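# Four arms place cable runway end onto bracket

## Task

Set the far end of the cable runway securely on the bracket, seated between its lugs, then open the gripper and pull the arms away. It only counts if the runway stays there by itself once no robot is holding or propping it.

## Robot and tools

Setup: four identical i2rt Big YAM arms named arm1, arm2, arm3 and arm4. Each has six joints, a two-finger gripper and a wrist camera. There is also a fixed room camera, cam_high. The hand reaches about 1.0 m from the joint 1 axis when fully stretched. When joints 1 and 6 are 0 and the hand is level and facing forward, the wrist camera sits above the hand and looks toward the fingertips. Loose objects may occasionally get a small push from outside. Nothing may be knocked off the work area or onto the floor.

Frame: a single shared scene frame with its origin on the floor and +z up. The hand point is midway between the fingertips. The hand's z axis runs along the fingers, and the fingers open and close along its y axis. Hand poses are based on each robot's actual foot pose, which is never printed.

Tool execute_actions(actions, cameras). actions is a list holding one action or none. An empty list only returns robot state and images. An action is an object keyed by arm name. Each arm takes a "joints" object of absolute joint targets, not offsets. Joints or arms left out keep their earlier targets and may still be pushing. The keys, with their units and ranges:
- joint1_rad, -2.879 to 2.879: base yaw. Positive is counter-clockwise seen from above, and 0 points the way the foot faces.
- joint2_rad, 0 to 3.141: shoulder. 0 has the upper arm pointing back and roughly level; increasing values lift it up and then forward.
- joint3_rad, 0 to 3.019: elbow. 0 is folded and positive opens it.
- joint4_rad, -1.692 to 1.57: hand pitch. Positive tilts the fingers up.
- joint5_rad, -1.57 to 1.57: sideways hand swing. Positive is to the arm's right.
- joint6_rad, -2.094 to 2.094: hand roll. Positive is clockwise when viewed from behind the hand.
- gripper_m, 0 to 0.093: fingertip gap in metres. Each finger pad grips with roughly 50 to 62 N at most, less on some units.

Done tolerances are ±0.045, ±0.14, ±0.09, ±0.055, ±0.03, ±0.035 rad for joints 1 to 6 and ±0.003 m for the gripper. All motions in an action start at the same moment but may finish at different times. Joints move at different speeds, so the hand can sweep a wide path. An action lasts at most 15 s. A call with an unknown key or an out-of-range value is rejected whole, and nothing moves.

cameras: a list of names from arm1_cam_wrist, arm2_cam_wrist, arm3_cam_wrist, arm4_cam_wrist, cam_high and "all". If omitted, null or ["all"], every camera is returned. [] returns none. The "pictures" line lists the images in order, and all are taken when the call ends.

Other tools:
- wait(seconds, 0 to 10): commands nothing new and returns state and images like an empty action.
- zoom_image(camera, region=[x0,y0,x1,y1]): shows a closer view of that camera's latest full image. Coordinates are pixels from the top-left corner, and the region can be at most 504x504.
- finished_scene(scene): ends the scene for good and reports whether the goal was met.

Reading results. joint_status gives the outcome of each joint in the last accepted action:
- "off_target": the joint stopped short and may still be pushing.
- "contact_stop": the joint now holds where it stopped.
- "time_out": the joint usually keeps pushing toward its target, or toward a point no more than 0.375, 0.375, 0.113, 0.225, 0.075, 0.3 rad from where it stands. It will finish on its own if the path clears. To relieve the push, send the joint its reported position.
- "joint command not followed" (plus a cause line) and "not_followed": the self- and inter-arm collision check refused that arm's joint targets, though a gripper command still runs. The arm may keep retrying those targets on later actions.

on_its_own lists anything the call did not command. Its "held at" values are targets, not positions. Joint torques are the drives' raw outputs, in joint order: they are offset, scaled, noisy and affected by friction, so they are only a rough contact hint. A target very close to a joint's current position may produce no movement. A joint bearing a load slowly sinks.

Stops and heat. The arms do not stop when they touch something; they keep pushing, and hard. Keeping up a strong push or carrying a load heats the motors. A MOTOR HOT line appears from 85 °C. At 100 °C an OVER-TEMPERATURE FAULT releases that arm and its gripper, and the arm falls. Afterwards its joints read "limit_stop_at_motor_heat", and the targets must be sent again. When a result reports a stop, any later execute_actions, wait or finished_scene calls in the same reply are skipped.

What to avoid. Two robots pressing hard against each other fails the run, and a hard hit may also fail it. No state line reports contact between arms. The collision check can be too late and ignores fingers, gripper housings and wrist cameras. Contact made through a carried object does not count as a robot touch. Avoid drops, slips, slams and hard pushes. Arms do not wait for each other.

Cameras. Calibration uses OpenCV conventions: K is in pixels of an 896x504 image, and T_world_to_cam (4x4, metres) maps the scene frame to the camera frame. Each image is 896x504. Actual cameras may differ slightly from their calibration, up to about 2.3° and 9 mm for cam_high. Wrist camera poses are computed from joint readings, so they carry extra error.

Finishing. Lay the runway end between the bracket lugs, open the gripper, back the arms away, and check in the images that the runway stays put before calling finished_scene.

Each tool is called after "Request:" by a JSON object that holds its "name" and its "arguments", one argument or row to a line.

## Session

Request:
{"name": "execute_actions", "arguments": {
  "actions": []
}}

Scene clock: 0.00 s.
Joint torques (N m, as the arm reports them, + toward a larger angle): no reading
arm1.joint_positions: joint1_rad=+0.094 joint2_rad=+0.599 joint3_rad=+1.372 joint4_rad=-1.446 joint5_rad=-0.253 joint6_rad=-0.249 gripper_m=+0.095
arm1.joint_status: not commanded
arm1.hand: x=-1.0268 y=-0.2688 z=+1.3000 quat_wxyz=(-0.283, +0.720, -0.532, -0.344) (m; scene frame)
arm2.joint_positions: joint1_rad=+0.316 joint2_rad=+0.556 joint3_rad=+1.432 joint4_rad=-1.227 joint5_rad=-0.283 joint6_rad=+0.200 gripper_m=+0.094
arm2.joint_status: not commanded
arm2.hand: x=-0.2024 y=+0.3322 z=+1.4172 quat_wxyz=(-0.540, -0.502, -0.643, +0.205) (m; scene frame)
arm3.joint_positions: joint1_rad=+0.245 joint2_rad=+0.540 joint3_rad=+1.419 joint4_rad=-1.506 joint5_rad=-0.049 joint6_rad=+0.072 gripper_m=+0.095
arm3.joint_status: not commanded
arm3.hand: x=+0.5451 y=-0.3895 z=+1.3056 quat_wxyz=(-0.217, +0.733, -0.501, -0.406) (m; scene frame)
arm4.joint_positions: joint1_rad=-0.007 joint2_rad=+0.560 joint3_rad=+1.435 joint4_rad=-1.202 joint5_rad=+0.014 joint6_rad=+0.091 gripper_m=+0.094
arm4.joint_status: not commanded
arm4.hand: x=+1.2463 y=+0.2851 z=+1.3983 quat_wxyz=(-0.448, -0.568, -0.583, +0.370) (m; scene frame)
pictures: arm1_cam_wrist, arm2_cam_wrist, arm3_cam_wrist, arm4_cam_wrist, cam_high
Images, in order (width x height): arm1_cam_wrist 896x504, arm2_cam_wrist 896x504, arm3_cam_wrist 896x504, arm4_cam_wrist 896x504, cam_high 896x504.

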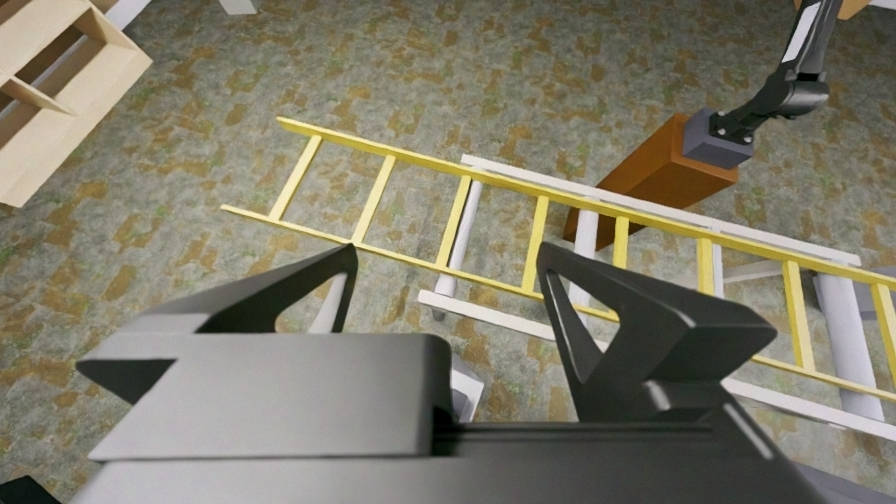

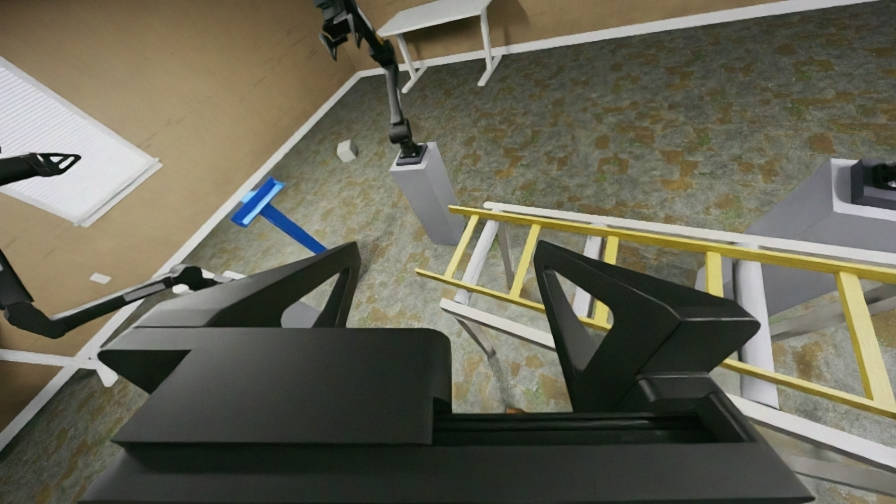

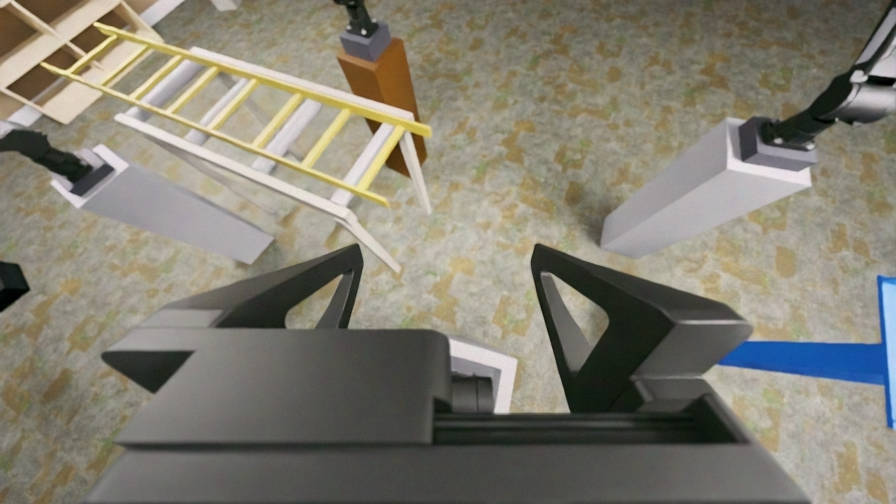

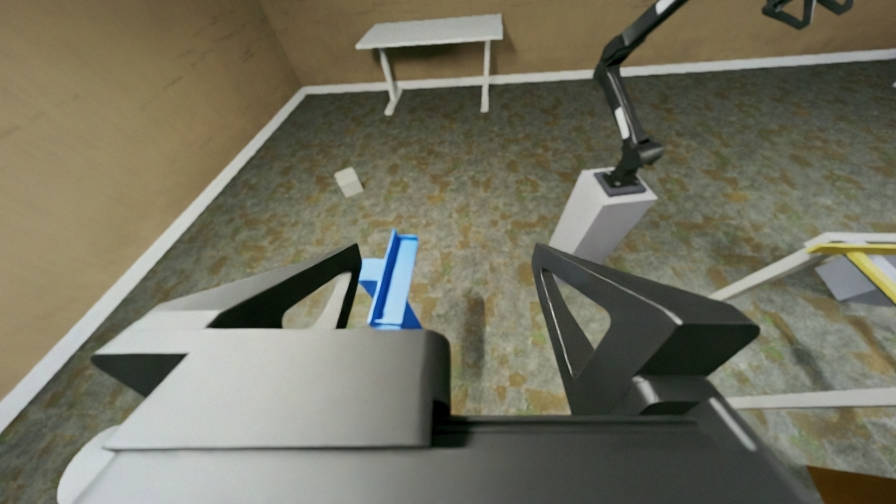

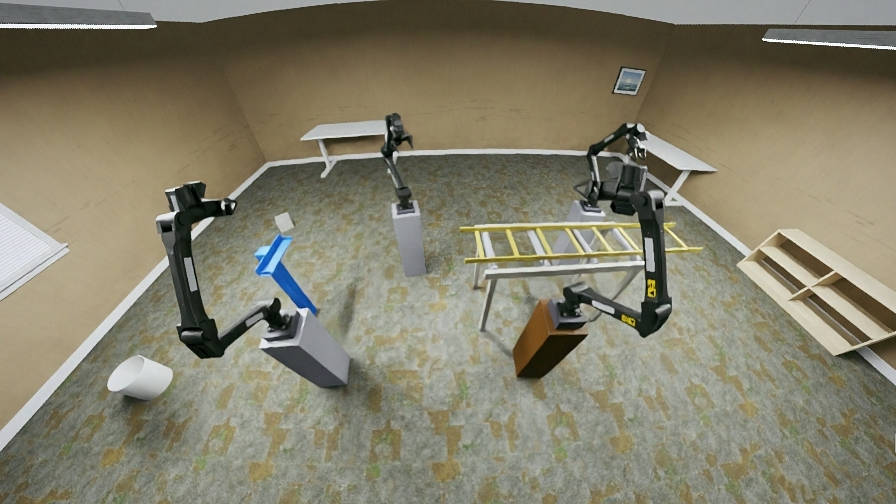

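Request:
{"name": "zoom_image", "arguments": {
  "camera": "cam_high",
  "region": [220, 180, 724, 400]
}}

Request:
{"name": "zoom_image", "arguments": {
  "camera": "arm4_cam_wrist",
  "region": [300, 180, 500, 340]
}}

Request:
{"name": "zoom_image", "arguments": {
  "camera": "arm3_cam_wrist",
  "region": [30, 0, 480, 280]
}}

Region (220, 180, 724, 400) of cam_high's 896x504 image, scaled by 1.000; it fills the top 220 rows of this view, and the rest is white.

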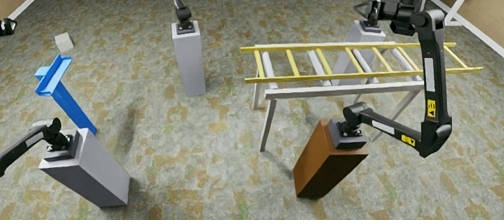

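Region (300, 180, 500, 340) of arm4_cam_wrist's 896x504 image, scaled by 2.520, with more detail than that image has; it fills the top 403 rows of this view, and the rest is white.

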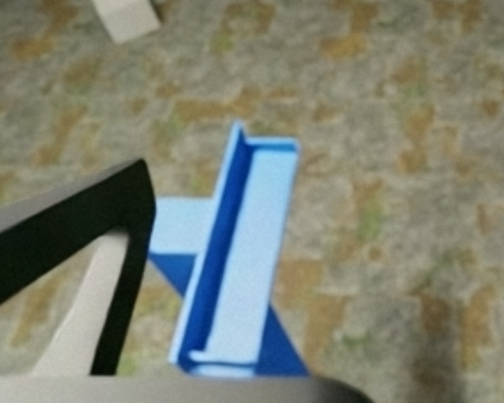

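Region (30, 0, 480, 280) of arm3_cam_wrist's 896x504 image, scaled by 1.120, with more detail than that image has; it fills the top 314 rows of this view, and the rest is white.

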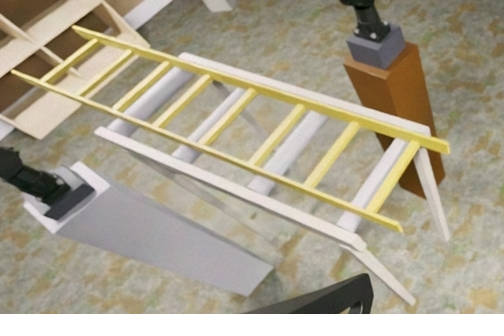

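Request:
{"name": "execute_actions", "arguments": {
  "actions": [
    {"arm1":{"joints":{"joint4_rad":-0.9}},"arm2":{"joints":{"joint3_rad":1.0}},"arm3":{"joints":{"joint2_rad":1.0}},"arm4":{"joints":{"joint1_rad":-0.5}}}
  ],
  "cameras": ["arm4_cam_wrist","arm3_cam_wrist"]
}}

Scene clock: 42.10 s.
Joint torques (N m, as the arm reports them, + toward a larger angle): arm1=[-1.07  2.99 11.68  3.73 -0.03  0.09] | arm2=[ 1.07  2.67  9.71  1.35 -0.11 -0.03] | arm3=[-0.35 -5.26 11.61  1.77 -0.09 -0.12] | arm4=[ 0.13  4.34  7.73  1.75 -0.05 -0.07]
arm1.joint_positions: joint1_rad=+0.094 joint2_rad=+0.599 joint3_rad=+1.372 joint4_rad=-0.927 joint5_rad=-0.253 joint6_rad=-0.249 gripper_m=+0.095
arm1.joint_status: all done
arm1.hand: x=-1.0231 y=-0.2193 z=+1.4130 quat_wxyz=(-0.468, +0.630, -0.421, -0.455) (m; scene frame)
arm2.joint_positions: joint1_rad=+0.316 joint2_rad=+0.558 joint3_rad=+0.985 joint4_rad=-1.227 joint5_rad=-0.283 joint6_rad=+0.200 gripper_m=+0.094
arm2.joint_status: all done
arm2.hand: x=-0.1918 y=+0.2881 z=+1.1933 quat_wxyz=(-0.384, -0.595, -0.701, +0.088) (m; scene frame)
arm3.joint_positions: joint1_rad=+0.245 joint2_rad=+0.996 joint3_rad=+1.419 joint4_rad=-1.506 joint5_rad=-0.049 joint6_rad=+0.072 gripper_m=+0.095
arm3.joint_status: all done
arm3.hand: x=+0.4787 y=-0.2405 z=+1.1993 quat_wxyz=(-0.107, +0.796, -0.552, -0.225) (m; scene frame)
arm4.joint_positions: joint1_rad=-0.493 joint2_rad=+0.560 joint3_rad=+1.435 joint4_rad=-1.202 joint5_rad=+0.014 joint6_rad=+0.091 gripper_m=+0.094
arm4.joint_status: all done
arm4.hand: x=+1.1440 y=+0.2987 z=+1.3988 quat_wxyz=(-0.346, -0.691, -0.429, +0.468) (m; scene frame)
pictures: arm3_cam_wrist, arm4_cam_wrist
camera_calibration (this result's frames):
arm3_cam_wrist: T_world_to_cam=[[0.927315, 0.365467, -0.0807468, -0.260204], [0.372598, -0.921842, 0.106667, -0.520637], [-0.0354523, -0.129, -0.991011, 1.29478], [0, 0, 0, 1]] pos_world=[0.481183, -0.217822, 1.31766]
arm4_cam_wrist: T_world_to_cam=[[-0.915575, 0.394546, -0.0778176, 1.03488], [0.362493, 0.72591, -0.584512, 0.190522], [-0.174128, -0.563373, -0.807645, 1.61977], [0, 0, 0, 1]] pos_world=[1.16049, 0.365924, 1.50009]
Images, in order (width x height): arm3_cam_wrist 896x504, arm4_cam_wrist 896x504.

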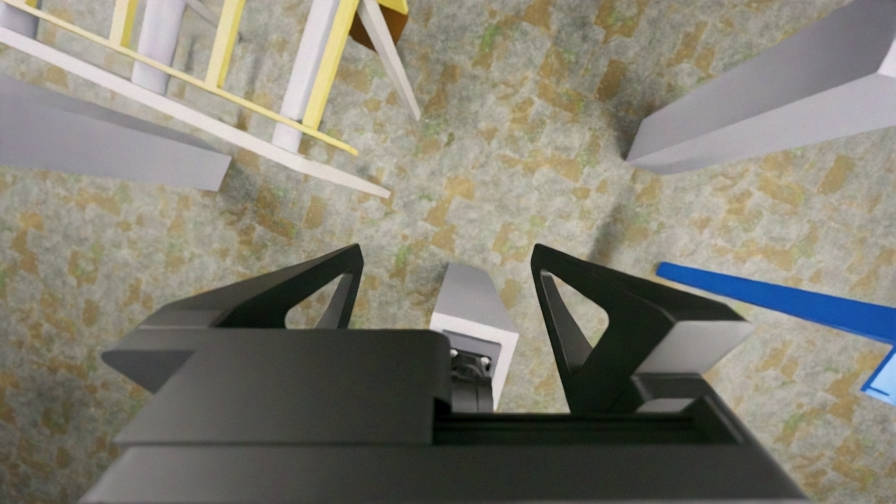

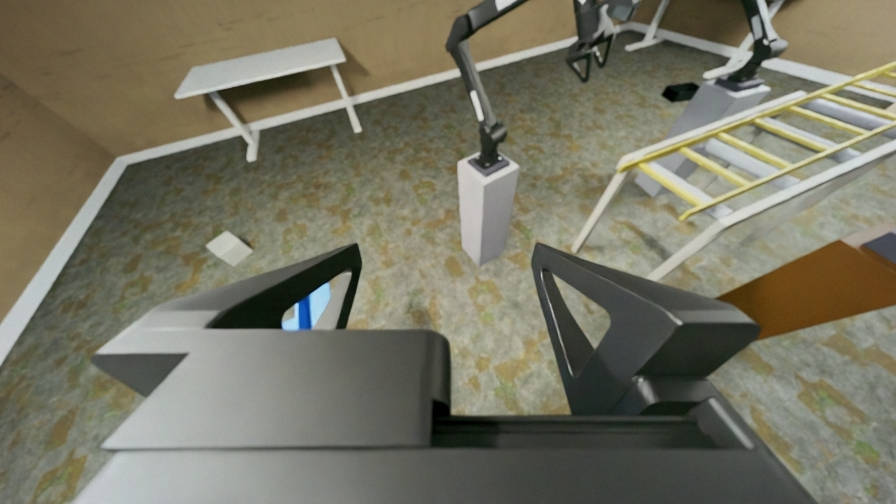

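Request:
{"name": "execute_actions", "arguments": {
  "actions": [
    {"arm3":{"joints":{"joint1_rad":0.608,"joint3_rad":2.445,"joint4_rad":-1.637,"joint5_rad":0.0,"joint6_rad":0.782}},"arm4":{"joints":{"joint1_rad":0.45,"joint2_rad":1.1,"joint4_rad":-1.5}}}
  ],
  "cameras": ["arm4_cam_wrist"]
}}

Request:
{"name": "execute_actions", "arguments": {
  "actions": [
    {"arm3":{"joints":{"joint2_rad":2.378}}}
  ],
  "cameras": ["arm3_cam_wrist","cam_high"]
}}

Scene clock: 104.40 s.
Joint torques (N m, as the arm reports them, + toward a larger angle): arm1=[-1.08  3.   11.66  3.74 -0.03  0.09] | arm2=[ 1.03  2.03  9.69  1.28 -0.13 -0.05] | arm3=[ 0.01  1.8   3.61  1.73  0.09 -0.09] | arm4=[ 0.79 -6.25  9.28  0.14 -0.07 -0.07]
arm1.joint_positions: joint1_rad=+0.094 joint2_rad=+0.599 joint3_rad=+1.372 joint4_rad=-0.927 joint5_rad=-0.253 joint6_rad=-0.249 gripper_m=+0.095
arm1.joint_status: not commanded
arm1.hand: x=-1.0231 y=-0.2193 z=+1.4130 quat_wxyz=(-0.468, +0.630, -0.421, -0.455) (m; scene frame)
arm2.joint_positions: joint1_rad=+0.316 joint2_rad=+0.558 joint3_rad=+0.985 joint4_rad=-1.227 joint5_rad=-0.283 joint6_rad=+0.200 gripper_m=+0.094
arm2.joint_status: not commanded
arm2.hand: x=-0.1918 y=+0.2881 z=+1.1933 quat_wxyz=(-0.384, -0.595, -0.701, +0.088) (m; scene frame)
arm3.joint_positions: joint1_rad=+0.602 joint2_rad=+1.002 joint3_rad=+2.442 joint4_rad=-1.623 joint5_rad=-0.002 joint6_rad=+0.774 gripper_m=+0.095
arm3.joint_status: all done
arm3.hand: x=+0.5081 y=-0.4295 z=+1.5919 quat_wxyz=(-0.007, +0.543, -0.539, -0.644) (m; scene frame)
arm4.joint_positions: joint1_rad=+0.448 joint2_rad=+1.111 joint3_rad=+1.435 joint4_rad=-1.483 joint5_rad=+0.016 joint6_rad=+0.091 gripper_m=+0.094
arm4.joint_status: all done
arm4.hand: x=+1.4244 y=+0.1833 z=+1.1903 quat_wxyz=(-0.178, -0.506, -0.839, +0.096) (m; scene frame)
pictures: arm4_cam_wrist
camera_calibration (this result's frames):
arm4_cam_wrist: T_world_to_cam=[[-0.883721, -0.467652, -0.0183973, 1.3629], [-0.461026, 0.863085, 0.206251, 0.257368], [-0.0805755, 0.19075, -0.978326, 1.36691], [0, 0, 0, 1]] pos_world=[1.43322, 0.154495, 1.30928]
Images, in order (width x height): arm4_cam_wrist 896x504.

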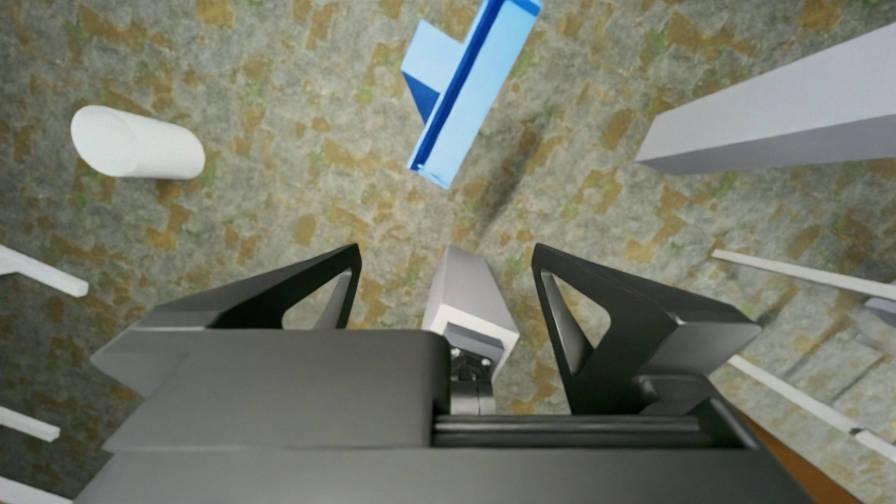

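Scene clock: 106.37 s.
Joint torques (N m, as the arm reports them, + toward a larger angle): arm1=[-1.08  3.   11.68  3.74 -0.03  0.09] | arm2=[ 1.02  2.34  9.68  1.23 -0.16 -0.04] | arm3=[  0.01 -27.17  11.23   0.17   0.15  -0.04] | arm4=[ 0.84 -6.3   9.33  0.15 -0.07 -0.07]
arm1.joint_positions: joint1_rad=+0.094 joint2_rad=+0.599 joint3_rad=+1.372 joint4_rad=-0.927 joint5_rad=-0.253 joint6_rad=-0.249 gripper_m=+0.095
arm1.joint_status: not commanded
arm1.hand: x=-1.0231 y=-0.2193 z=+1.4130 quat_wxyz=(-0.468, +0.630, -0.421, -0.455) (m; scene frame)
arm2.joint_positions: joint1_rad=+0.316 joint2_rad=+0.558 joint3_rad=+0.985 joint4_rad=-1.227 joint5_rad=-0.283 joint6_rad=+0.200 gripper_m=+0.094
arm2.joint_status: not commanded
arm2.hand: x=-0.1918 y=+0.2881 z=+1.1933 quat_wxyz=(-0.384, -0.595, -0.701, +0.088) (m; scene frame)
arm3.joint_positions: joint1_rad=+0.602 joint2_rad=+2.384 joint3_rad=+2.428 joint4_rad=-1.624 joint5_rad=-0.002 joint6_rad=+0.774 gripper_m=+0.095
arm3.joint_status: all done
arm3.hand: x=+0.1145 y=-0.0251 z=+0.8907 quat_wxyz=(+0.000, +0.708, -0.706, -0.001) (m; scene frame)
arm4.joint_positions: joint1_rad=+0.448 joint2_rad=+1.111 joint3_rad=+1.435 joint4_rad=-1.483 joint5_rad=+0.016 joint6_rad=+0.091 gripper_m=+0.094
arm4.joint_status: not commanded
arm4.hand: x=+1.4244 y=+0.1833 z=+1.1903 quat_wxyz=(-0.178, -0.506, -0.839, +0.096) (m; scene frame)
pictures: arm3_cam_wrist, cam_high
camera_calibration (this result's frames):
arm3_cam_wrist: T_world_to_cam=[[0.999995, -0.00219806, -0.00210521, -0.113683], [-0.000621544, -0.824595, 0.565724, -0.517151], [-0.00297944, -0.56572, -0.824592, 0.840994], [0, 0, 0, 1]] pos_world=[0.115867, 0.0490774, 0.985802]
Images, in order (width x height): arm3_cam_wrist 896x504, cam_high 896x504.

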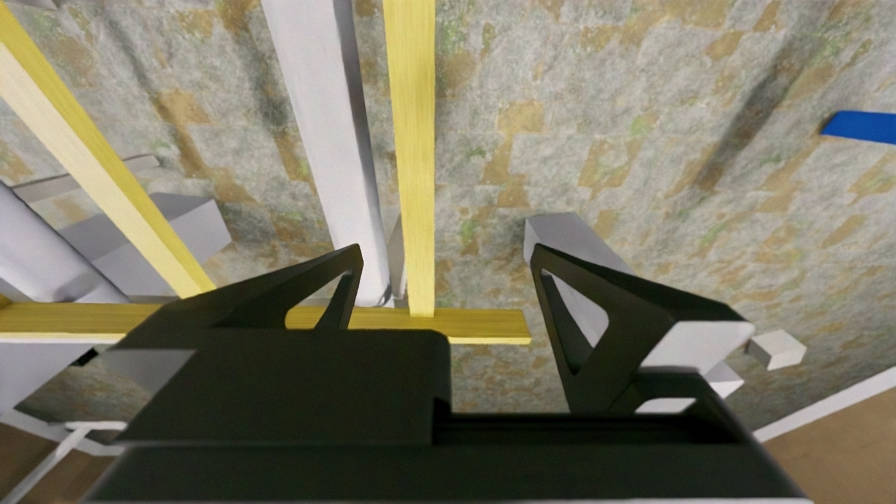

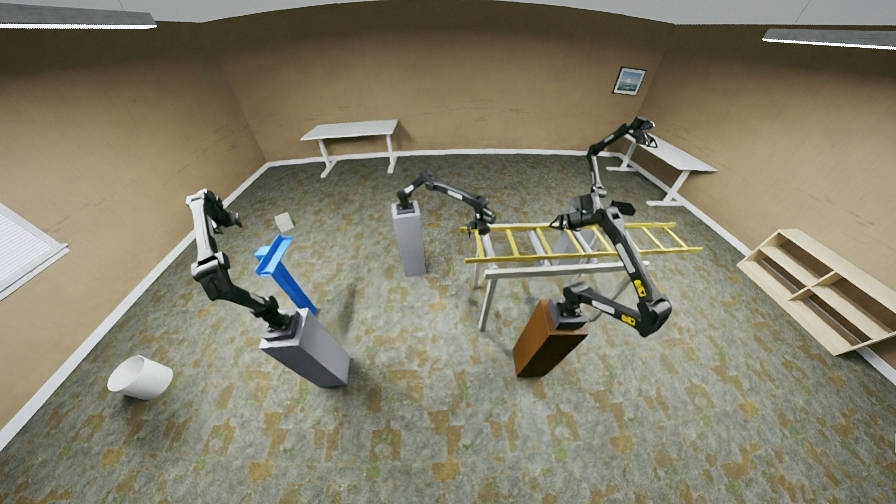

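Request:
{"name": "execute_actions", "arguments": {
  "actions": [
    {"arm3":{"joints":{"joint1_rad":0.633,"joint2_rad":2.428,"joint3_rad":2.355,"joint4_rad":-1.477,"joint6_rad":0.80}}}
  ],
  "cameras": ["arm3_cam_wrist"]
}}

Scene clock: 127.63 s.
Joint torques (N m, as the arm reports them, + toward a larger angle): arm1=[-1.18  2.99 11.67  3.75 -0.03  0.09] | arm2=[ 1.5   2.47  9.66  1.3  -0.13 -0.06] | arm3=[  0.04 -26.95   9.23   1.4    0.16  -0.04] | arm4=[ 0.78 -6.34  9.34  0.17 -0.08 -0.07]
arm1.joint_positions: joint1_rad=+0.094 joint2_rad=+0.599 joint3_rad=+1.372 joint4_rad=-0.927 joint5_rad=-0.253 joint6_rad=-0.249 gripper_m=+0.095
arm1.joint_status: not commanded
arm1.hand: x=-1.0231 y=-0.2193 z=+1.4130 quat_wxyz=(-0.468, +0.630, -0.421, -0.455) (m; scene frame)
arm2.joint_positions: joint1_rad=+0.316 joint2_rad=+0.558 joint3_rad=+0.985 joint4_rad=-1.227 joint5_rad=-0.283 joint6_rad=+0.200 gripper_m=+0.094
arm2.joint_status: not commanded
arm2.hand: x=-0.1918 y=+0.2881 z=+1.1933 quat_wxyz=(-0.384, -0.595, -0.701, +0.088) (m; scene frame)
arm3.joint_positions: joint1_rad=+0.630 joint2_rad=+2.432 joint3_rad=+2.361 joint4_rad=-1.492 joint5_rad=-0.002 joint6_rad=+0.791 gripper_m=+0.095
arm3.joint_status: all done
arm3.hand: x=+0.0904 y=-0.0296 z=+0.8311 quat_wxyz=(+0.000, +0.711, -0.703, -0.010) (m; scene frame)
arm4.joint_positions: joint1_rad=+0.448 joint2_rad=+1.111 joint3_rad=+1.435 joint4_rad=-1.483 joint5_rad=+0.016 joint6_rad=+0.091 gripper_m=+0.094
arm4.joint_status: not commanded
arm4.hand: x=+1.4244 y=+0.1833 z=+1.1903 quat_wxyz=(-0.178, -0.506, -0.839, +0.096) (m; scene frame)
pictures: arm3_cam_wrist
camera_calibration (this result's frames):
arm3_cam_wrist: T_world_to_cam=[[0.999874, 0.00824387, -0.0135655, -0.0799492], [0.0143958, -0.831027, 0.556046, -0.480677], [-0.00668936, -0.556171, -0.831041, 0.795198], [0, 0, 0, 1]] pos_world=[0.0921782, 0.0434697, 0.927036]
Images, in order (width x height): arm3_cam_wrist 896x504.

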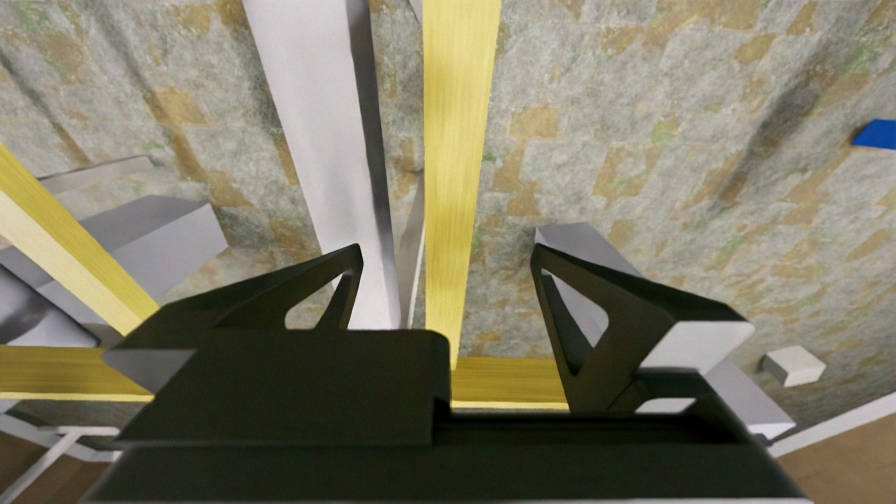

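Request:
{"name": "execute_actions", "arguments": {
  "actions": [
    {"arm3":{"joints":{"joint2_rad":2.448,"joint3_rad":2.316,"joint4_rad":-1.428,"gripper_m":0.055}}}
  ],
  "cameras": ["arm3_cam_wrist"]
}}

Request:
{"name": "execute_actions", "arguments": {
  "actions": [
    {"arm3":{"joints":{"gripper_m":0.0}}}
  ],
  "cameras": ["arm3_cam_wrist"]
}}

Scene clock: 146.40 s.
Joint torques (N m, as the arm reports them, + toward a larger angle): arm1=[-1.13  2.96 11.67  3.73 -0.03  0.09] | arm2=[ 0.94  2.85  9.74  1.34 -0.13 -0.05] | arm3=[ -0.17 -25.61   8.91   1.43   0.15  -0.05] | arm4=[ 0.83 -6.3   9.35  0.18 -0.07 -0.06]
arm1.joint_positions: joint1_rad=+0.094 joint2_rad=+0.599 joint3_rad=+1.372 joint4_rad=-0.927 joint5_rad=-0.253 joint6_rad=-0.249 gripper_m=+0.095
arm1.joint_status: not commanded
arm1.hand: x=-1.0231 y=-0.2193 z=+1.4130 quat_wxyz=(-0.468, +0.630, -0.421, -0.455) (m; scene frame)
arm2.joint_positions: joint1_rad=+0.316 joint2_rad=+0.558 joint3_rad=+0.985 joint4_rad=-1.227 joint5_rad=-0.283 joint6_rad=+0.200 gripper_m=+0.094
arm2.joint_status: not commanded
arm2.hand: x=-0.1918 y=+0.2881 z=+1.1933 quat_wxyz=(-0.384, -0.595, -0.701, +0.088) (m; scene frame)
arm3.joint_positions: joint1_rad=+0.630 joint2_rad=+2.441 joint3_rad=+2.326 joint4_rad=-1.443 joint5_rad=-0.002 joint6_rad=+0.792 gripper_m=+0.055
arm3.joint_status: all done
arm3.hand: x=+0.0893 y=-0.0284 z=+0.8118 quat_wxyz=(+0.000, +0.711, -0.703, -0.012) (m; scene frame)
arm4.joint_positions: joint1_rad=+0.448 joint2_rad=+1.111 joint3_rad=+1.435 joint4_rad=-1.483 joint5_rad=+0.016 joint6_rad=+0.091 gripper_m=+0.094
arm4.joint_status: not commanded
arm4.hand: x=+1.4244 y=+0.1833 z=+1.1903 quat_wxyz=(-0.178, -0.506, -0.839, +0.096) (m; scene frame)
pictures: arm3_cam_wrist
camera_calibration (this result's frames):
arm3_cam_wrist: T_world_to_cam=[[0.999817, 0.00793812, -0.0173855, -0.0760038], [0.0162286, -0.833085, 0.552907, -0.46663], [-0.0100945, -0.553088, -0.833062, 0.781836], [0, 0, 0, 1]] pos_world=[0.091455, 0.0442848, 0.908]
Images, in order (width x height): arm3_cam_wrist 896x504.

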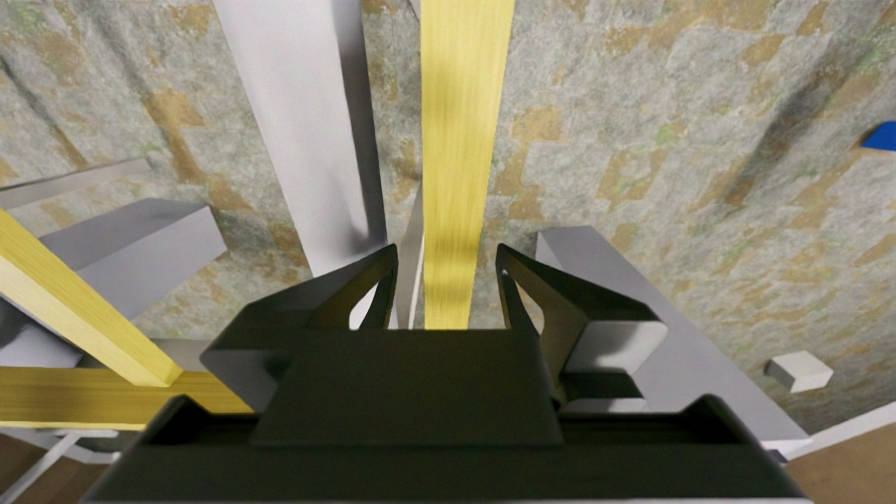

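Scene clock: 147.00 s.
Joint torques (N m, as the arm reports them, + toward a larger angle): arm1=[-1.09  2.99 11.67  3.74 -0.03  0.09] | arm2=[ 0.82  2.33  9.71  1.25 -0.14 -0.03] | arm3=[ -0.21 -25.99   8.94   1.44  -0.01  -0.16] | arm4=[ 0.79 -6.29  9.36  0.17 -0.08 -0.07]
arm1.joint_positions: joint1_rad=+0.094 joint2_rad=+0.599 joint3_rad=+1.372 joint4_rad=-0.927 joint5_rad=-0.253 joint6_rad=-0.249 gripper_m=+0.095
arm1.joint_status: not commanded
arm1.hand: x=-1.0231 y=-0.2193 z=+1.4130 quat_wxyz=(-0.468, +0.630, -0.421, -0.455) (m; scene frame)
arm2.joint_positions: joint1_rad=+0.316 joint2_rad=+0.558 joint3_rad=+0.985 joint4_rad=-1.227 joint5_rad=-0.283 joint6_rad=+0.200 gripper_m=+0.094
arm2.joint_status: not commanded
arm2.hand: x=-0.1918 y=+0.2881 z=+1.1933 quat_wxyz=(-0.384, -0.595, -0.701, +0.088) (m; scene frame)
arm3.joint_positions: joint1_rad=+0.630 joint2_rad=+2.441 joint3_rad=+2.324 joint4_rad=-1.444 joint5_rad=+0.001 joint6_rad=+0.804 gripper_m=+0.025
arm3.joint_status: gripper_m off_target (ended at +0.025, target +0.000)
arm3.hand: x=+0.0902 y=-0.0284 z=+0.8112 quat_wxyz=(-0.002, +0.707, -0.707, -0.011) (m; scene frame)
arm4.joint_positions: joint1_rad=+0.448 joint2_rad=+1.111 joint3_rad=+1.435 joint4_rad=-1.483 joint5_rad=+0.016 joint6_rad=+0.091 gripper_m=+0.094
arm4.joint_status: not commanded
arm4.hand: x=+1.4244 y=+0.1833 z=+1.1903 quat_wxyz=(-0.178, -0.506, -0.839, +0.096) (m; scene frame)
pictures: arm3_cam_wrist
camera_calibration (this result's frames):
arm3_cam_wrist: T_world_to_cam=[[0.999897, -0.00472243, -0.0135832, -0.080325], [0.00356664, -0.833595, 0.552365, -0.464756], [-0.0139314, -0.552356, -0.833492, 0.782065], [0, 0, 0, 1]] pos_world=[0.0928695, 0.0441811, 0.907469]
Images, in order (width x height): arm3_cam_wrist 896x504.

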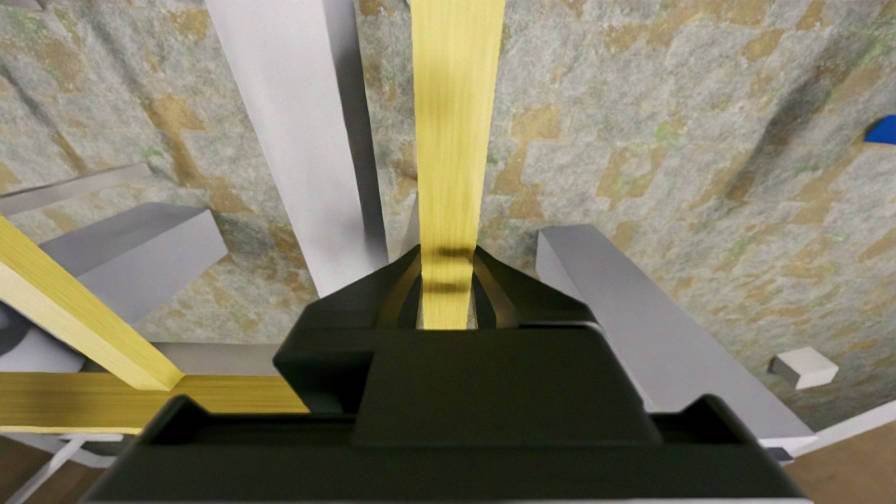

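Request:
{"name": "execute_actions", "arguments": {
  "actions": [
    {"arm3":{"joints":{"joint1_rad":0.578,"joint2_rad":2.322,"joint3_rad":2.104,"joint4_rad":-1.353,"joint6_rad":0.752}}}
  ],
  "cameras": []
}}

Request:
{"name": "execute_actions", "arguments": {
  "actions": [
    {"arm3":{"joints":{"joint1_rad":0.524,"joint2_rad":2.222,"joint3_rad":1.924,"joint4_rad":-1.273,"joint6_rad":0.698}}}
  ],
  "cameras": ["arm3_cam_wrist","cam_high"]
}}

Scene clock: 170.23 s.
Joint torques (N m, as the arm reports them, + toward a larger angle): arm1=[-1.16  3.02 11.68  3.74 -0.03  0.09] | arm2=[ 1.41  2.36  9.77  1.29 -0.15 -0.03] | arm3=[ -0.39 -25.44   9.39   1.22   0.19  -0.19] | arm4=[ 0.88 -6.22  9.37  0.2  -0.07 -0.07]
arm1.joint_positions: joint1_rad=+0.094 joint2_rad=+0.599 joint3_rad=+1.372 joint4_rad=-0.927 joint5_rad=-0.253 joint6_rad=-0.249 gripper_m=+0.095
arm1.joint_status: not commanded
arm1.hand: x=-1.0231 y=-0.2193 z=+1.4130 quat_wxyz=(-0.468, +0.630, -0.421, -0.455) (m; scene frame)
arm2.joint_positions: joint1_rad=+0.316 joint2_rad=+0.558 joint3_rad=+0.985 joint4_rad=-1.227 joint5_rad=-0.283 joint6_rad=+0.200 gripper_m=+0.094
arm2.joint_status: not commanded
arm2.hand: x=-0.1918 y=+0.2881 z=+1.1933 quat_wxyz=(-0.384, -0.595, -0.701, +0.088) (m; scene frame)
arm3.joint_positions: joint1_rad=+0.578 joint2_rad=+2.323 joint3_rad=+2.105 joint4_rad=-1.364 joint5_rad=-0.003 joint6_rad=+0.760 gripper_m=+0.025
arm3.joint_status: all done
arm3.hand: x=+0.1425 y=-0.0287 z=+0.8102 quat_wxyz=(+0.000, +0.704, -0.710, +0.000) (m; scene frame)
arm4.joint_positions: joint1_rad=+0.448 joint2_rad=+1.111 joint3_rad=+1.435 joint4_rad=-1.483 joint5_rad=+0.016 joint6_rad=+0.091 gripper_m=+0.094
arm4.joint_status: not commanded
arm4.hand: x=+1.4244 y=+0.1833 z=+1.1903 quat_wxyz=(-0.178, -0.506, -0.839, +0.096) (m; scene frame)
pictures: none
No camera images: the call's "cameras" was empty. Leave "cameras" out to get every camera's image.

Scene clock: 171.43 s.
Joint torques (N m, as the arm reports them, + toward a larger angle): arm1=[-1.14  2.98 11.68  3.75 -0.03  0.09] | arm2=[ 0.82  2.33  9.77  1.33 -0.14 -0.02] | arm3=[ -0.51 -24.19   9.24   1.16   0.17  -0.21] | arm4=[ 0.81 -6.3   9.33  0.19 -0.07 -0.07]
arm1.joint_positions: joint1_rad=+0.094 joint2_rad=+0.599 joint3_rad=+1.372 joint4_rad=-0.927 joint5_rad=-0.253 joint6_rad=-0.249 gripper_m=+0.095
arm1.joint_status: not commanded
arm1.hand: x=-1.0231 y=-0.2193 z=+1.4130 quat_wxyz=(-0.468, +0.630, -0.421, -0.455) (m; scene frame)
arm2.joint_positions: joint1_rad=+0.316 joint2_rad=+0.558 joint3_rad=+0.985 joint4_rad=-1.227 joint5_rad=-0.283 joint6_rad=+0.200 gripper_m=+0.094
arm2.joint_status: not commanded
arm2.hand: x=-0.1918 y=+0.2881 z=+1.1933 quat_wxyz=(-0.384, -0.595, -0.701, +0.088) (m; scene frame)
arm3.joint_positions: joint1_rad=+0.526 joint2_rad=+2.225 joint3_rad=+1.924 joint4_rad=-1.283 joint5_rad=-0.003 joint6_rad=+0.709 gripper_m=+0.025
arm3.joint_status: all done
arm3.hand: x=+0.1901 y=-0.0293 z=+0.8092 quat_wxyz=(+0.000, +0.704, -0.710, +0.000) (m; scene frame)
arm4.joint_positions: joint1_rad=+0.448 joint2_rad=+1.111 joint3_rad=+1.435 joint4_rad=-1.483 joint5_rad=+0.016 joint6_rad=+0.091 gripper_m=+0.094
arm4.joint_status: not commanded
arm4.hand: x=+1.4244 y=+0.1833 z=+1.1903 quat_wxyz=(-0.178, -0.506, -0.839, +0.096) (m; scene frame)
pictures: arm3_cam_wrist, cam_high
camera_calibration (this result's frames):
arm3_cam_wrist: T_world_to_cam=[[0.999911, -0.0132671, -0.00135069, -0.190469], [-0.0101486, -0.822735, 0.568334, -0.474763], [-0.00865143, -0.56827, -0.822797, 0.771117], [0, 0, 0, 1]] pos_world=[0.192305, 0.0450716, 0.90404]
Images, in order (width x height): arm3_cam_wrist 896x504, cam_high 896x504.

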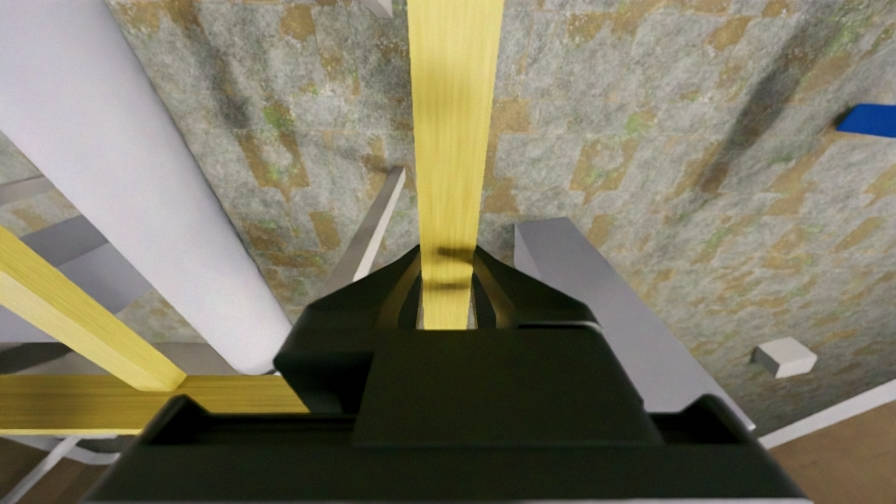

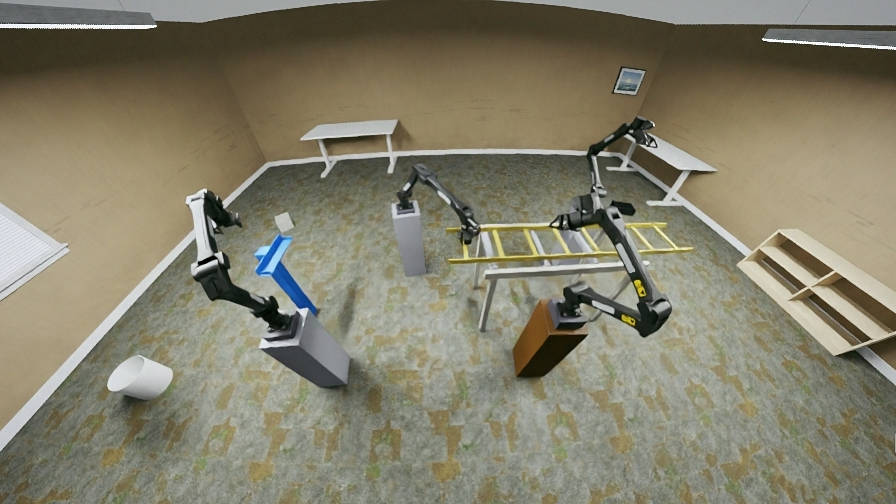

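Working. Continue (q6 biased −0.01 for lag).

Request:
{"name": "execute_actions", "arguments": {
  "actions": [
    {"arm3":{"joints":{"joint1_rad":0.399,"joint2_rad":2.068,"joint3_rad":1.658,"joint4_rad":-1.155,"joint6_rad":0.56}}}
  ],
  "cameras": []
}}

Request:
{"name": "execute_actions", "arguments": {
  "actions": [
    {"arm3":{"joints":{"joint1_rad":0.25,"joint2_rad":1.956,"joint3_rad":1.474,"joint4_rad":-1.083,"joint6_rad":0.411}}}
  ],
  "cameras": []
}}

Request:
{"name": "execute_actions", "arguments": {
  "actions": [
    {"arm3":{"joints":{"joint1_rad":0.079,"joint2_rad":1.882,"joint3_rad":1.358,"joint4_rad":-1.04,"joint6_rad":0.24}}}
  ],
  "cameras": []
}}

Request:
{"name": "execute_actions", "arguments": {
  "actions": [
    {"arm3":{"joints":{"joint1_rad":-0.108,"joint2_rad":1.848,"joint3_rad":1.305,"joint4_rad":-1.022,"joint6_rad":0.053}}}
  ],
  "cameras": []
}}

Request:
{"name": "execute_actions", "arguments": {
  "actions": [
    {"arm3":{"joints":{"joint1_rad":-0.299,"joint2_rad":1.855,"joint3_rad":1.317,"joint4_rad":-1.032,"joint6_rad":-0.138}}}
  ],
  "cameras": ["arm3_cam_wrist","cam_high"]
}}

Scene clock: 179.67 s.
Joint torques (N m, as the arm reports them, + toward a larger angle): arm1=[-1.16  2.95 11.66  3.73 -0.03  0.09] | arm2=[ 1.07  2.05  9.75  1.28 -0.14 -0.04] | arm3=[  0.26 -20.87  10.56   1.33   0.16  -0.28] | arm4=[ 0.72 -6.31  9.35  0.17 -0.08 -0.07]
arm1.joint_positions: joint1_rad=+0.094 joint2_rad=+0.599 joint3_rad=+1.372 joint4_rad=-0.927 joint5_rad=-0.253 joint6_rad=-0.249 gripper_m=+0.095
arm1.joint_status: not commanded
arm1.hand: x=-1.0231 y=-0.2193 z=+1.4130 quat_wxyz=(-0.468, +0.630, -0.421, -0.455) (m; scene frame)
arm2.joint_positions: joint1_rad=+0.316 joint2_rad=+0.558 joint3_rad=+0.985 joint4_rad=-1.227 joint5_rad=-0.283 joint6_rad=+0.200 gripper_m=+0.094
arm2.joint_status: not commanded
arm2.hand: x=-0.1918 y=+0.2881 z=+1.1933 quat_wxyz=(-0.384, -0.595, -0.701, +0.088) (m; scene frame)
arm3.joint_positions: joint1_rad=+0.391 joint2_rad=+2.062 joint3_rad=+1.638 joint4_rad=-1.170 joint5_rad=-0.003 joint6_rad=+0.579 gripper_m=+0.025
arm3.joint_status: all done
arm3.hand: x=+0.2978 y=-0.0308 z=+0.8070 quat_wxyz=(+0.002, +0.702, -0.713, +0.005) (m; scene frame)
arm4.joint_positions: joint1_rad=+0.448 joint2_rad=+1.111 joint3_rad=+1.435 joint4_rad=-1.483 joint5_rad=+0.016 joint6_rad=+0.091 gripper_m=+0.094
arm4.joint_status: not commanded
arm4.hand: x=+1.4244 y=+0.1833 z=+1.1903 quat_wxyz=(-0.178, -0.506, -0.839, +0.096) (m; scene frame)
pictures: none
No camera images: the call's "cameras" was empty. Leave "cameras" out to get every camera's image.

Scene clock: 181.27 s.
Joint torques (N m, as the arm reports them, + toward a larger angle): arm1=[-1.09  2.96 11.68  3.74 -0.03  0.09] | arm2=[ 0.84  2.36  9.6   1.24 -0.14 -0.03] | arm3=[  0.33 -19.16  10.18   1.46   0.12  -0.27] | arm4=[ 0.77 -6.32  9.32  0.18 -0.07 -0.07]
arm1.joint_positions: joint1_rad=+0.094 joint2_rad=+0.599 joint3_rad=+1.372 joint4_rad=-0.927 joint5_rad=-0.253 joint6_rad=-0.249 gripper_m=+0.095
arm1.joint_status: not commanded
arm1.hand: x=-1.0231 y=-0.2193 z=+1.4130 quat_wxyz=(-0.468, +0.630, -0.421, -0.455) (m; scene frame)
arm2.joint_positions: joint1_rad=+0.316 joint2_rad=+0.558 joint3_rad=+0.985 joint4_rad=-1.227 joint5_rad=-0.283 joint6_rad=+0.200 gripper_m=+0.094
arm2.joint_status: not commanded
arm2.hand: x=-0.1918 y=+0.2881 z=+1.1933 quat_wxyz=(-0.384, -0.595, -0.701, +0.088) (m; scene frame)
arm3.joint_positions: joint1_rad=+0.240 joint2_rad=+1.953 joint3_rad=+1.455 joint4_rad=-1.100 joint5_rad=-0.003 joint6_rad=+0.429 gripper_m=+0.025
arm3.joint_status: all done
arm3.hand: x=+0.3970 y=-0.0321 z=+0.8055 quat_wxyz=(+0.004, +0.702, -0.712, +0.006) (m; scene frame)
arm4.joint_positions: joint1_rad=+0.448 joint2_rad=+1.111 joint3_rad=+1.435 joint4_rad=-1.483 joint5_rad=+0.016 joint6_rad=+0.091 gripper_m=+0.094
arm4.joint_status: not commanded
arm4.hand: x=+1.4244 y=+0.1833 z=+1.1903 quat_wxyz=(-0.178, -0.506, -0.839, +0.096) (m; scene frame)
pictures: none
No camera images: the call's "cameras" was empty. Leave "cameras" out to get every camera's image.

Scene clock: 182.97 s.
Joint torques (N m, as the arm reports them, + toward a larger angle): arm1=[-1.16  2.99 11.67  3.74 -0.03  0.09] | arm2=[ 1.43  2.5   9.67  1.23 -0.13 -0.04] | arm3=[  0.5  -18.     9.93   1.59  -0.01  -0.26] | arm4=[ 0.89 -6.28  9.35  0.18 -0.08 -0.06]
arm1.joint_positions: joint1_rad=+0.094 joint2_rad=+0.599 joint3_rad=+1.372 joint4_rad=-0.927 joint5_rad=-0.253 joint6_rad=-0.249 gripper_m=+0.095
arm1.joint_status: not commanded
arm1.hand: x=-1.0231 y=-0.2193 z=+1.4130 quat_wxyz=(-0.468, +0.630, -0.421, -0.455) (m; scene frame)
arm2.joint_positions: joint1_rad=+0.316 joint2_rad=+0.558 joint3_rad=+0.985 joint4_rad=-1.227 joint5_rad=-0.283 joint6_rad=+0.200 gripper_m=+0.094
arm2.joint_status: not commanded
arm2.hand: x=-0.1918 y=+0.2881 z=+1.1933 quat_wxyz=(-0.384, -0.595, -0.701, +0.088) (m; scene frame)
arm3.joint_positions: joint1_rad=+0.069 joint2_rad=+1.880 joint3_rad=+1.340 joint4_rad=-1.061 joint5_rad=+0.000 joint6_rad=+0.258 gripper_m=+0.025
arm3.joint_status: all done
arm3.hand: x=+0.4954 y=-0.0333 z=+0.8048 quat_wxyz=(+0.006, +0.702, -0.713, +0.007) (m; scene frame)
arm4.joint_positions: joint1_rad=+0.448 joint2_rad=+1.111 joint3_rad=+1.435 joint4_rad=-1.483 joint5_rad=+0.016 joint6_rad=+0.091 gripper_m=+0.094
arm4.joint_status: not commanded
arm4.hand: x=+1.4244 y=+0.1833 z=+1.1903 quat_wxyz=(-0.178, -0.506, -0.839, +0.096) (m; scene frame)
pictures: none
No camera images: the call's "cameras" was empty. Leave "cameras" out to get every camera's image.

Scene clock: 184.77 s.
Joint torques (N m, as the arm reports them, + toward a larger angle): arm1=[-1.1   2.96 11.67  3.73 -0.03  0.09] | arm2=[ 1.21  2.17  9.69  1.25 -0.16 -0.03] | arm3=[  0.23 -17.7    9.29   1.71  -0.12  -0.28] | arm4=[ 0.77 -6.22  9.34  0.21 -0.08 -0.07]
arm1.joint_positions: joint1_rad=+0.094 joint2_rad=+0.599 joint3_rad=+1.372 joint4_rad=-0.927 joint5_rad=-0.253 joint6_rad=-0.249 gripper_m=+0.095
arm1.joint_status: not commanded
arm1.hand: x=-1.0231 y=-0.2193 z=+1.4130 quat_wxyz=(-0.468, +0.630, -0.421, -0.455) (m; scene frame)
arm2.joint_positions: joint1_rad=+0.316 joint2_rad=+0.558 joint3_rad=+0.985 joint4_rad=-1.227 joint5_rad=-0.283 joint6_rad=+0.200 gripper_m=+0.094
arm2.joint_status: not commanded
arm2.hand: x=-0.1918 y=+0.2881 z=+1.1933 quat_wxyz=(-0.384, -0.595, -0.701, +0.088) (m; scene frame)
arm3.joint_positions: joint1_rad=-0.114 joint2_rad=+1.849 joint3_rad=+1.294 joint4_rad=-1.045 joint5_rad=+0.001 joint6_rad=+0.072 gripper_m=+0.025
arm3.joint_status: all done
arm3.hand: x=+0.5909 y=-0.0329 z=+0.8044 quat_wxyz=(+0.008, +0.702, -0.712, +0.006) (m; scene frame)
arm4.joint_positions: joint1_rad=+0.448 joint2_rad=+1.111 joint3_rad=+1.435 joint4_rad=-1.483 joint5_rad=+0.016 joint6_rad=+0.091 gripper_m=+0.094
arm4.joint_status: not commanded
arm4.hand: x=+1.4244 y=+0.1833 z=+1.1903 quat_wxyz=(-0.178, -0.506, -0.839, +0.096) (m; scene frame)
pictures: none
No camera images: the call's "cameras" was empty. Leave "cameras" out to get every camera's image.

Scene clock: 186.53 s.
Joint torques (N m, as the arm reports them, + toward a larger angle): arm1=[-1.11  3.   11.66  3.74 -0.03  0.09] | arm2=[ 1.26  2.01  9.73  1.34 -0.14 -0.06] | arm3=[ -0.26 -17.15  10.28   0.9   -0.21  -0.32] | arm4=[ 0.79 -6.29  9.35  0.19 -0.07 -0.07]
arm1.joint_positions: joint1_rad=+0.094 joint2_rad=+0.599 joint3_rad=+1.372 joint4_rad=-0.927 joint5_rad=-0.253 joint6_rad=-0.249 gripper_m=+0.095
arm1.joint_status: not commanded
arm1.hand: x=-1.0231 y=-0.2193 z=+1.4130 quat_wxyz=(-0.468, +0.630, -0.421, -0.455) (m; scene frame)
arm2.joint_positions: joint1_rad=+0.316 joint2_rad=+0.558 joint3_rad=+0.985 joint4_rad=-1.227 joint5_rad=-0.283 joint6_rad=+0.200 gripper_m=+0.094
arm2.joint_status: not commanded
arm2.hand: x=-0.1918 y=+0.2881 z=+1.1933 quat_wxyz=(-0.384, -0.595, -0.701, +0.088) (m; scene frame)
arm3.joint_positions: joint1_rad=-0.299 joint2_rad=+1.849 joint3_rad=+1.295 joint4_rad=-1.036 joint5_rad=+0.003 joint6_rad=-0.115 gripper_m=+0.025
arm3.joint_status: all done
arm3.hand: x=+0.6854 y=-0.0334 z=+0.8041 quat_wxyz=(+0.005, +0.703, -0.711, +0.001) (m; scene frame)
arm4.joint_positions: joint1_rad=+0.448 joint2_rad=+1.111 joint3_rad=+1.435 joint4_rad=-1.483 joint5_rad=+0.016 joint6_rad=+0.091 gripper_m=+0.094
arm4.joint_status: not commanded
arm4.hand: x=+1.4244 y=+0.1833 z=+1.1903 quat_wxyz=(-0.178, -0.506, -0.839, +0.096) (m; scene frame)
pictures: arm3_cam_wrist, cam_high
camera_calibration (this result's frames):
arm3_cam_wrist: T_world_to_cam=[[0.999861, -0.0154858, -0.00620847, -0.681881], [-0.00909688, -0.81796, 0.575204, -0.476252], [-0.0139858, -0.575067, -0.817987, 0.768469], [0, 0, 0, 1]] pos_world=[0.688202, 0.0418072, 0.898306]
Images, in order (width x height): arm3_cam_wrist 896x504, cam_high 896x504.

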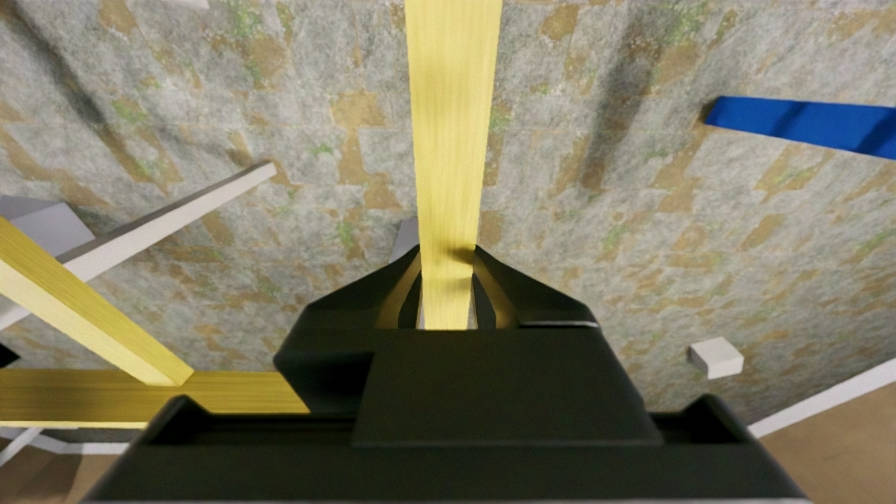

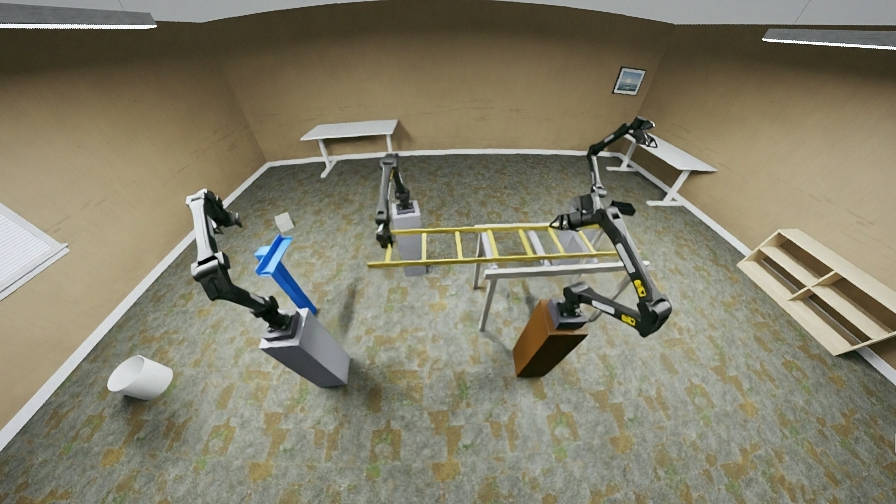

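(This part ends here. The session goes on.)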